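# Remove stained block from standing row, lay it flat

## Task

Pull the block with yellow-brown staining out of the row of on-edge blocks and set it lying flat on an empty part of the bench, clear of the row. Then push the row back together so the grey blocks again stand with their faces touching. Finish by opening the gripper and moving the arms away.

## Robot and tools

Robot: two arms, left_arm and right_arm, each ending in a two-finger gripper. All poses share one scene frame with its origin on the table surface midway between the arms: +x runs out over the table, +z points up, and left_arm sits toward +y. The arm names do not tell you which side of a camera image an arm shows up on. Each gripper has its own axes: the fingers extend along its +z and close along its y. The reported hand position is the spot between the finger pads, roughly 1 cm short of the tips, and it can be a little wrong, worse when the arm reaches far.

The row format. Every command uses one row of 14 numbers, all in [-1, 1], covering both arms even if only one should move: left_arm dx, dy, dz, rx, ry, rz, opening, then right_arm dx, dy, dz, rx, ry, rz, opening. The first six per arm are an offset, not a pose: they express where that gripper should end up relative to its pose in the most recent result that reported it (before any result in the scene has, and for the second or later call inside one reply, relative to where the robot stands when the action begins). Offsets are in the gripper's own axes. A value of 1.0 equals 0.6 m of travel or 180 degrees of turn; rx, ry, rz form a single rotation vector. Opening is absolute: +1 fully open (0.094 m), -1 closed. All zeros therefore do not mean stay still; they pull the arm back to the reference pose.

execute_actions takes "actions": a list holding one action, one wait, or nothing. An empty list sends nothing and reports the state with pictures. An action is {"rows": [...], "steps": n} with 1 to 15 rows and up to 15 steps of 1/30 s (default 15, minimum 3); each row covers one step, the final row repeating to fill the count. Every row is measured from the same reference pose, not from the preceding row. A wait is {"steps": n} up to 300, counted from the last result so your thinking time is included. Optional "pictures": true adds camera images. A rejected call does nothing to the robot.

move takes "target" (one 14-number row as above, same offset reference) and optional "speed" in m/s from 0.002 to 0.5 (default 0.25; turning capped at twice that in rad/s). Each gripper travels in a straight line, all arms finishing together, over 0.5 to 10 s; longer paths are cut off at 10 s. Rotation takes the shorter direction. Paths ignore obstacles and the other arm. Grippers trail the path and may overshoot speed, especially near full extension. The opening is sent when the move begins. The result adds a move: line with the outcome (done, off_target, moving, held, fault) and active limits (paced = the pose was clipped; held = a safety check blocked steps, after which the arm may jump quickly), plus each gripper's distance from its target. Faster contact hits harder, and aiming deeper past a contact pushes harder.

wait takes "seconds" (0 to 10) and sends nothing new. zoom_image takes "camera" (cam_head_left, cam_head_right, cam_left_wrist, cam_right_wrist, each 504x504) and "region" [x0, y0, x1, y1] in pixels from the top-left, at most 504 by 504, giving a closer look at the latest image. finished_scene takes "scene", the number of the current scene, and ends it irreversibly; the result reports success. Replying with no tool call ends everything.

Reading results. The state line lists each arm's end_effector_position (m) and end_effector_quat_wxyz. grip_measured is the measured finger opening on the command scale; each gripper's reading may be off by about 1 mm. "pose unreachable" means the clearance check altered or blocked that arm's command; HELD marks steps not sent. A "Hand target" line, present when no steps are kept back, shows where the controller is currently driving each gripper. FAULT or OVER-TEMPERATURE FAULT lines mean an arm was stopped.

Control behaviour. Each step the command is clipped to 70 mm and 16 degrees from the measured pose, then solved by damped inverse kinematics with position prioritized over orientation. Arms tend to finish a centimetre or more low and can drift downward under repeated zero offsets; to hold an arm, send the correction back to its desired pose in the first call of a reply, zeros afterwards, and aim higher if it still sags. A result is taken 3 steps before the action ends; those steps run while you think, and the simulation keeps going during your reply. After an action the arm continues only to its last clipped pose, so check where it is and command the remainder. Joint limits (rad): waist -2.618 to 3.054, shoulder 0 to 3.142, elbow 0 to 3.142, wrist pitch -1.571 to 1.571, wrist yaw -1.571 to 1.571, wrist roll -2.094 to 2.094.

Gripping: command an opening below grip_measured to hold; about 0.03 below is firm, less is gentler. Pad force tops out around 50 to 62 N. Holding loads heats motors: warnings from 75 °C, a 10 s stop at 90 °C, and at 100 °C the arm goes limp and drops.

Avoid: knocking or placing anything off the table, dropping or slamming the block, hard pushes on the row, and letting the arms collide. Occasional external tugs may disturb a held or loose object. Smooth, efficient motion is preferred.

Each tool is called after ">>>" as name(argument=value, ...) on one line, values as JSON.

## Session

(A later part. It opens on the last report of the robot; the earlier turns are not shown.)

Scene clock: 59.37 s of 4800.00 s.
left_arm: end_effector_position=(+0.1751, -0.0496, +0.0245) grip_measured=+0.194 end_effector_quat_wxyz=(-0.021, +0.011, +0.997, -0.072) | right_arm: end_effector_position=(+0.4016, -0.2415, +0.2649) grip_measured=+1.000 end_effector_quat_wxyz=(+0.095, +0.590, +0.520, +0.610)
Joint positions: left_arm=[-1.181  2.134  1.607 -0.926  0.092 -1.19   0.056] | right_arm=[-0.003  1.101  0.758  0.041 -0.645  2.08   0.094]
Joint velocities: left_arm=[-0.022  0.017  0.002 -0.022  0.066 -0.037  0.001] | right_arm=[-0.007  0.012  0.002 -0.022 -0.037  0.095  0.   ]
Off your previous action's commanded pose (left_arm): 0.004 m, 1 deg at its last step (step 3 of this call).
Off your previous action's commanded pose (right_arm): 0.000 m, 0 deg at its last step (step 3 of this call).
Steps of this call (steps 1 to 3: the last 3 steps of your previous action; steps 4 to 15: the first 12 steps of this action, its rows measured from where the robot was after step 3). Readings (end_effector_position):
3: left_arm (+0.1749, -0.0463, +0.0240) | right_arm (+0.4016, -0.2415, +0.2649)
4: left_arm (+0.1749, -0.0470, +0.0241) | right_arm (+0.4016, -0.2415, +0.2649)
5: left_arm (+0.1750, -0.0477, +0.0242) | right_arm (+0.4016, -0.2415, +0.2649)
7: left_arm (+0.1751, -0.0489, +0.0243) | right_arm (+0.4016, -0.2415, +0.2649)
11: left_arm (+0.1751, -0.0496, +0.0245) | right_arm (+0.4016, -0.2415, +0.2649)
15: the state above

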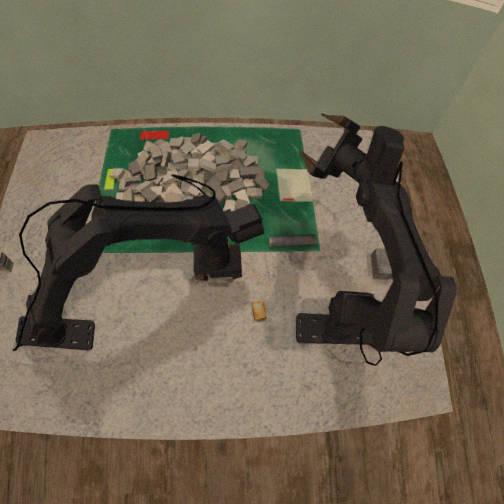

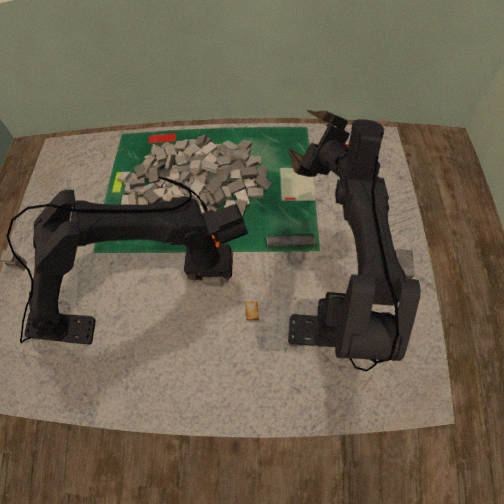

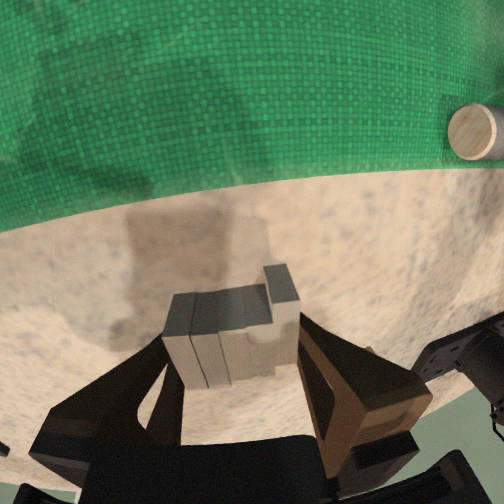

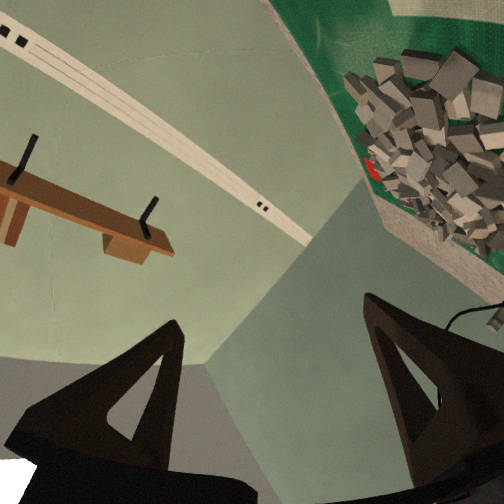

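>>> move(target=[0,0,0,0,0,0,0.05,0,0,0,0,0,0,1])

>>> move(target=[0,0,0,0,0,0,0.4,0,0,0,0,0,0,1])

>>> move(target=[0,0,-0.09,0,0,0,0.4,0,0,0,0,0,0,1], speed=0.12)

>>> move(target=[0,0,0,0,0,0.5,0.8,0,0,0,0,0,0,1])

Scene clock: 60.30 s of 4800.00 s.
left_arm: end_effector_position=(+0.1750, -0.0498, +0.0245) grip_measured=+0.194 end_effector_quat_wxyz=(-0.021, +0.011, +0.997, -0.072) | right_arm: end_effector_position=(+0.4016, -0.2415, +0.2649) grip_measured=+1.000 end_effector_quat_wxyz=(+0.095, +0.590, +0.520, +0.610)
Joint positions: left_arm=[-1.181  2.134  1.607 -0.925  0.092 -1.19   0.056] | right_arm=[-0.003  1.101  0.758  0.041 -0.645  2.08   0.094]
Joint velocities: left_arm=[ 0.002  0.002  0.007 -0.022  0.051  0.022  0.   ] | right_arm=[-0.017 -0.022  0.017 -0.066  0.022  0.037  0.   ]
Hand target (left_arm): +0.175, -0.050, +0.024; -0.021, +0.011, +0.997, -0.072
Hand target (right_arm): +0.402, -0.242, +0.265; +0.095, +0.590, +0.520, +0.610
Off your previous action's commanded pose (left_arm): 0.003 m, 1 deg at its last step (step 3 of this call).
Off your previous action's commanded pose (right_arm): 0.000 m, 0 deg at its last step (step 3 of this call).
Off the commanded pose (left_arm): 0.000 m, 0 deg.
Off the commanded pose (right_arm): 0.000 m, 0 deg.
Kept back: nothing.
move: done

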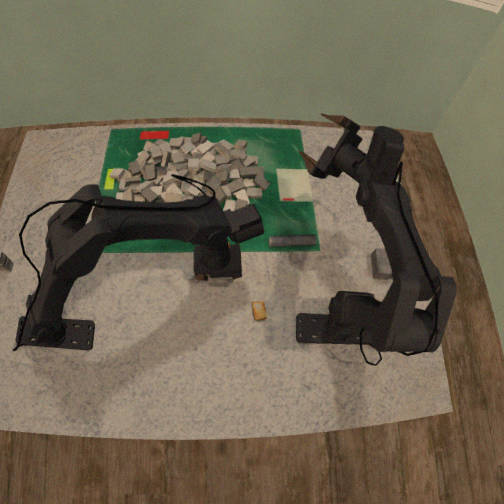

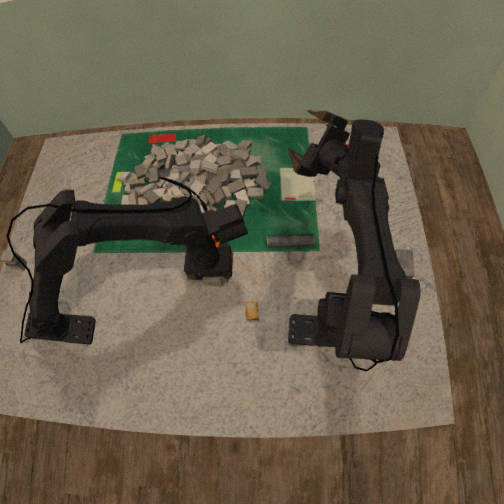

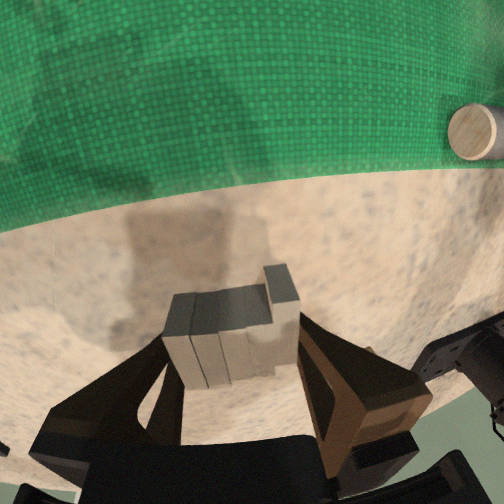

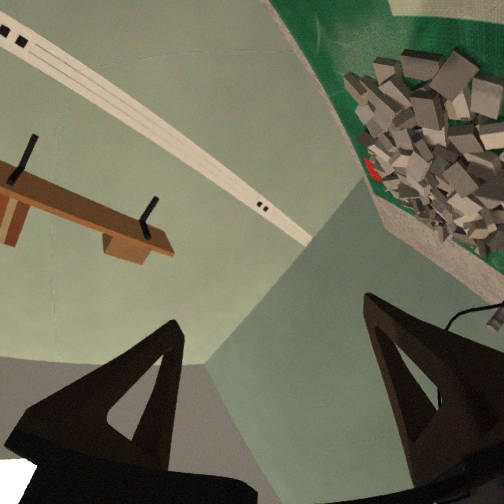

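Scene clock: 60.80 s of 4800.00 s.
left_arm: end_effector_position=(+0.1750, -0.0498, +0.0245) grip_measured=+0.397 end_effector_quat_wxyz=(-0.021, +0.011, +0.997, -0.072) | right_arm: end_effector_position=(+0.4016, -0.2415, +0.2649) grip_measured=+1.000 end_effector_quat_wxyz=(+0.095, +0.590, +0.520, +0.610)
Joint positions: left_arm=[-1.181  2.134  1.607 -0.925  0.092 -1.19   0.066] | right_arm=[-0.003  1.101  0.758  0.041 -0.645  2.08   0.094]
Joint velocities: left_arm=[-0.012  0.002 -0.002  0.081 -0.022 -0.022 -0.   ] | right_arm=[-0.017 -0.007 -0.007 -0.037 -0.037 -0.037  0.   ]
Hand target (left_arm): +0.175, -0.050, +0.024; -0.021, +0.011, +0.997, -0.072
Hand target (right_arm): +0.402, -0.242, +0.265; +0.095, +0.590, +0.520, +0.610
Off the commanded pose (left_arm): 0.000 m, 0 deg.
Off the commanded pose (right_arm): 0.000 m, 0 deg.
Kept back: nothing.
move: done

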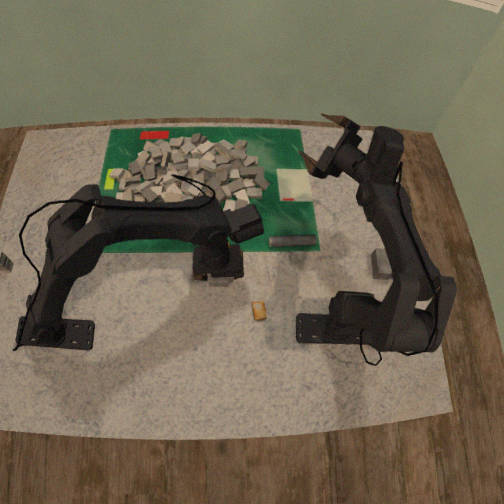

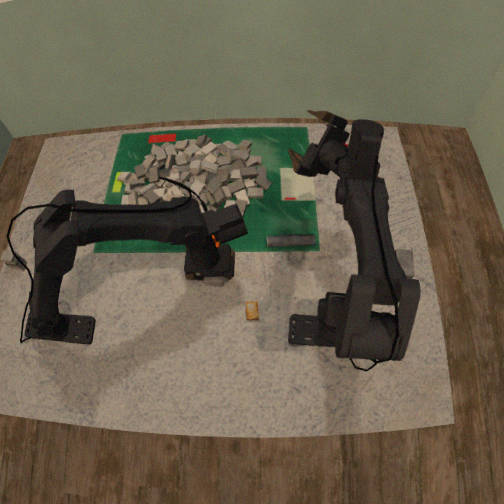

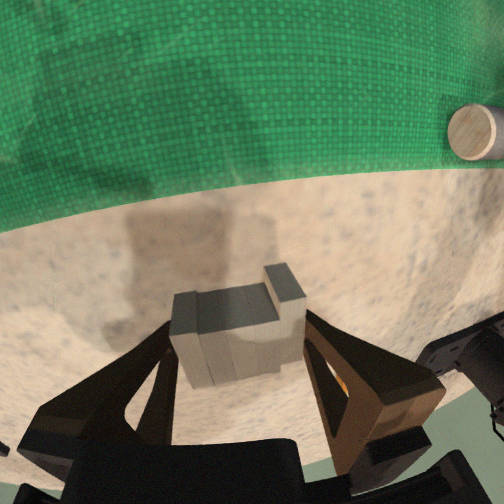

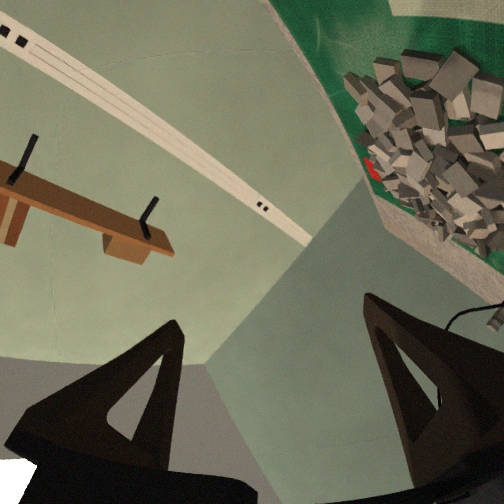

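Scene clock: 61.87 s of 4800.00 s.
left_arm: end_effector_position=(+0.1726, -0.0434, +0.0692) grip_measured=+0.397 end_effector_quat_wxyz=(-0.023, +0.011, +0.997, -0.068) | right_arm: end_effector_position=(+0.4016, -0.2415, +0.2649) grip_measured=+1.000 end_effector_quat_wxyz=(+0.095, +0.590, +0.520, +0.610)
Joint positions: left_arm=[-1.181  2.077  1.701 -1.084  0.092 -1.19   0.066] | right_arm=[-0.003  1.101  0.758  0.041 -0.645  2.08   0.094]
Joint velocities: left_arm=[ 0.002 -0.002 -0.012 -0.051 -0.022  0.022  0.   ] | right_arm=[-0.012 -0.022  0.007  0.007 -0.066  0.007  0.   ]
Hand target (left_arm): +0.177, -0.042, +0.078; -0.021, +0.011, +0.997, -0.072
Hand target (right_arm): +0.402, -0.242, +0.265; +0.095, +0.590, +0.520, +0.610
Off the commanded pose (left_arm): 0.010 m, 0 deg.
Off the commanded pose (right_arm): 0.000 m, 0 deg.
Kept back: nothing.
move: done

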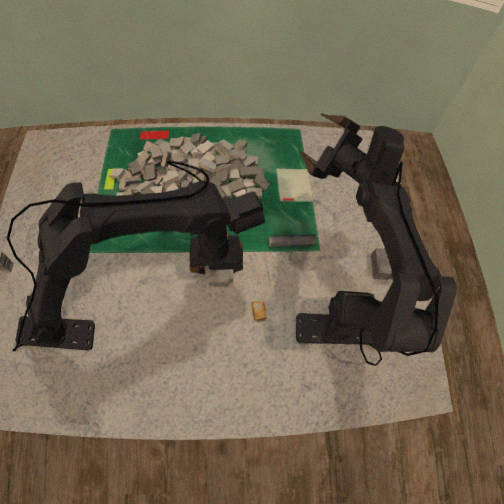

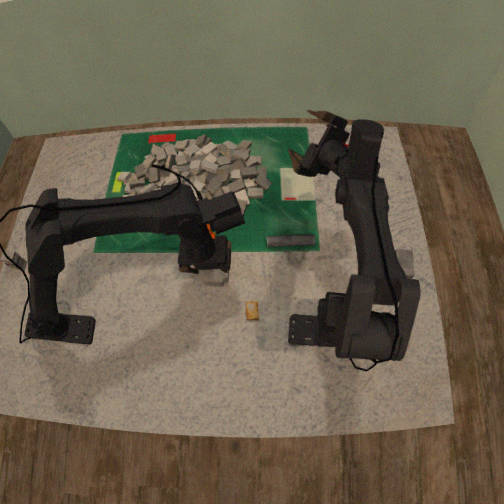

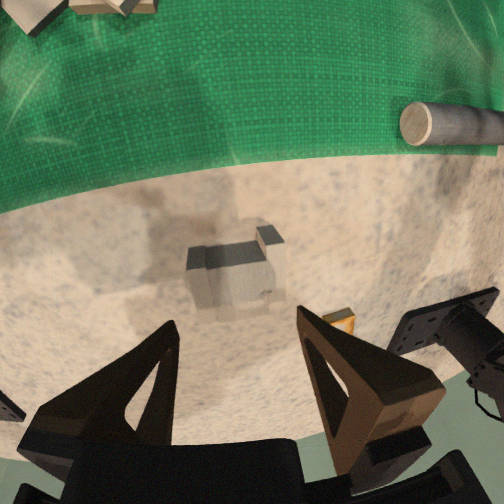

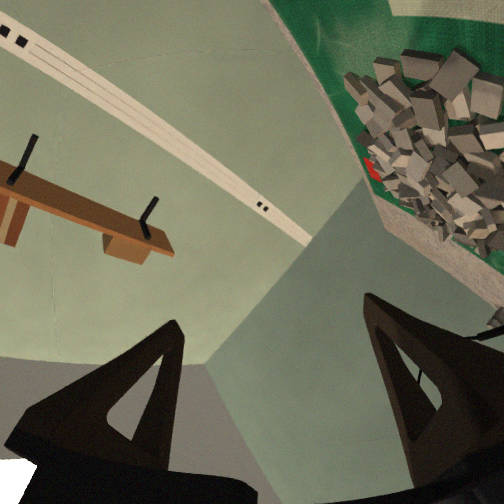

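Scene clock: 65.60 s of 4800.00 s.
left_arm: end_effector_position=(+0.1726, -0.0433, +0.0692) grip_measured=+0.797 end_effector_quat_wxyz=(+0.032, +0.708, +0.702, -0.065) | right_arm: end_effector_position=(+0.4016, -0.2415, +0.2649) grip_measured=+1.000 end_effector_quat_wxyz=(+0.095, +0.590, +0.520, +0.610)
Joint positions: left_arm=[-1.181  2.077  1.701 -1.084  0.092  0.367  0.084] | right_arm=[-0.003  1.101  0.758  0.041 -0.645  2.08   0.094]
Joint velocities: left_arm=[ 0.002  0.017 -0.017 -0.066 -0.022  0.051  0.   ] | right_arm=[-0.002  0.012  0.012 -0.007 -0.007  0.022  0.   ]
Hand target (left_arm): +0.173, -0.043, +0.069; +0.032, +0.713, +0.698, -0.064
Hand target (right_arm): +0.402, -0.242, +0.265; +0.095, +0.590, +0.520, +0.610
Off the commanded pose (left_arm): 0.000 m, 1 deg.
Off the commanded pose (right_arm): 0.000 m, 0 deg.
Kept back: nothing.
move: done

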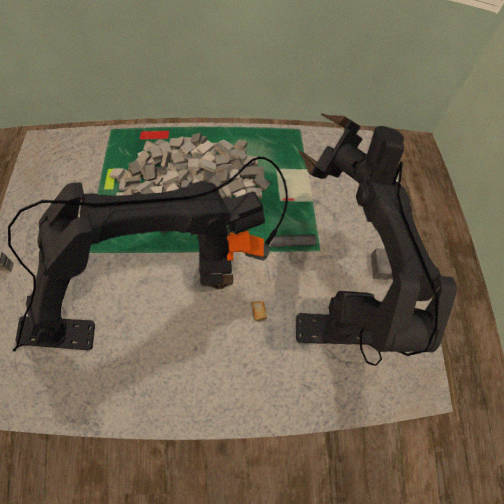

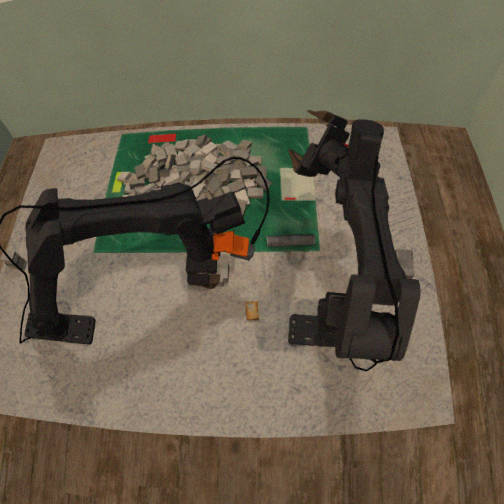

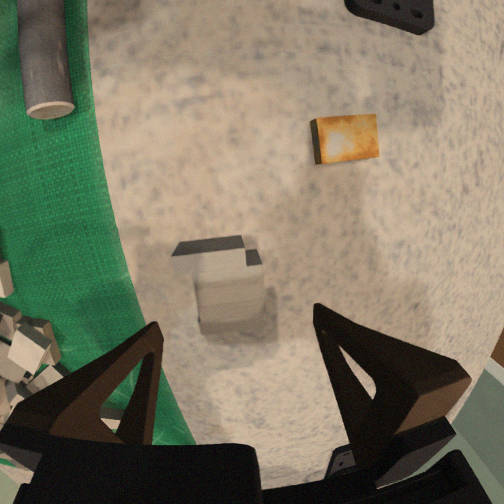

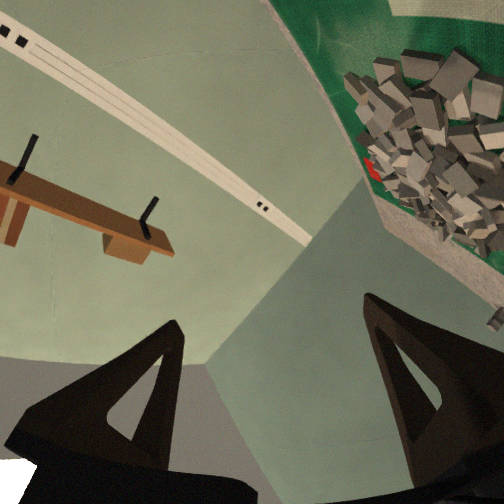

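>>> move(target=[0.1,0,-0.2,0,0,0,1,0,0,0,0,0,0,1])

Scene clock: 67.73 s of 4800.00 s.
left_arm: end_effector_position=(+0.1765, +0.0298, +0.1726) grip_measured=+1.000 end_effector_quat_wxyz=(+0.030, +0.707, +0.704, -0.059) | right_arm: end_effector_position=(+0.4016, -0.2415, +0.2649) grip_measured=+1.000 end_effector_quat_wxyz=(+0.095, +0.590, +0.520, +0.610)
Joint positions: left_arm=[-1.099  1.826  1.765 -1.415  0.092  0.447  0.094] | right_arm=[-0.003  1.101  0.758  0.041 -0.645  2.08   0.094]
Joint velocities: left_arm=[ 0.002 -0.027 -0.022 -0.007  0.037 -0.022  0.   ] | right_arm=[ 0.002 -0.012  0.012 -0.051  0.007 -0.007  0.   ]
Hand target (left_arm): +0.177, +0.032, +0.181; +0.033, +0.708, +0.702, -0.064
Hand target (right_arm): +0.402, -0.242, +0.265; +0.095, +0.590, +0.520, +0.610
Off the commanded pose (left_arm): 0.008 m, 1 deg.
Off the commanded pose (right_arm): 0.000 m, 0 deg.
Kept back: nothing.
move: done

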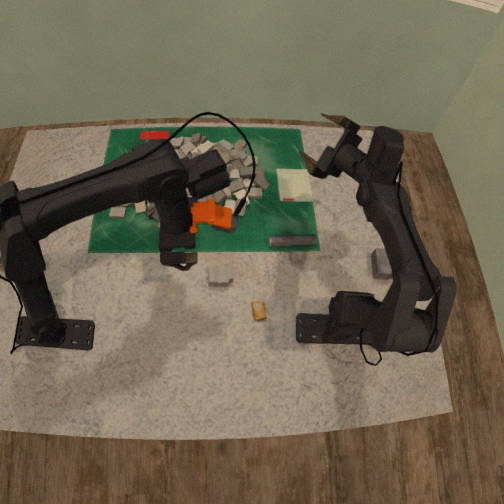

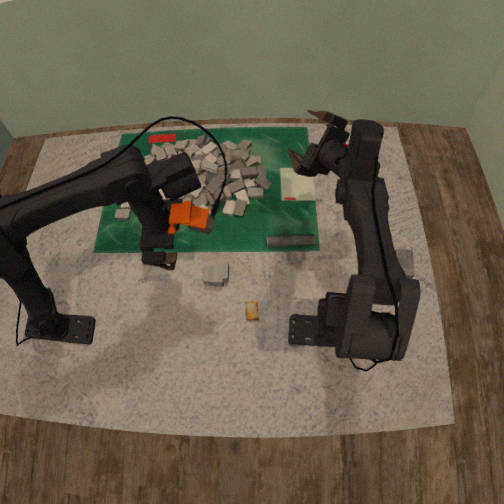

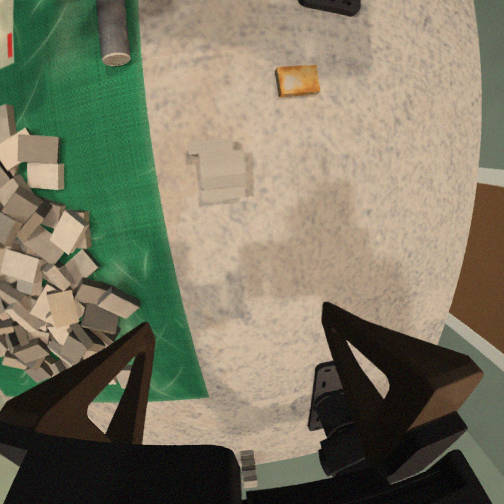

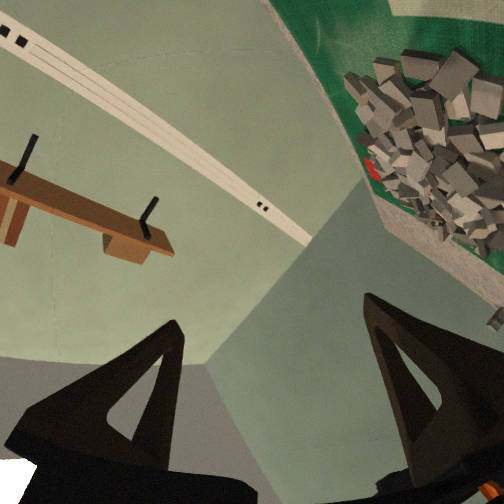

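>>> finished_scene(scene=2)

The scene is finished: the task was done.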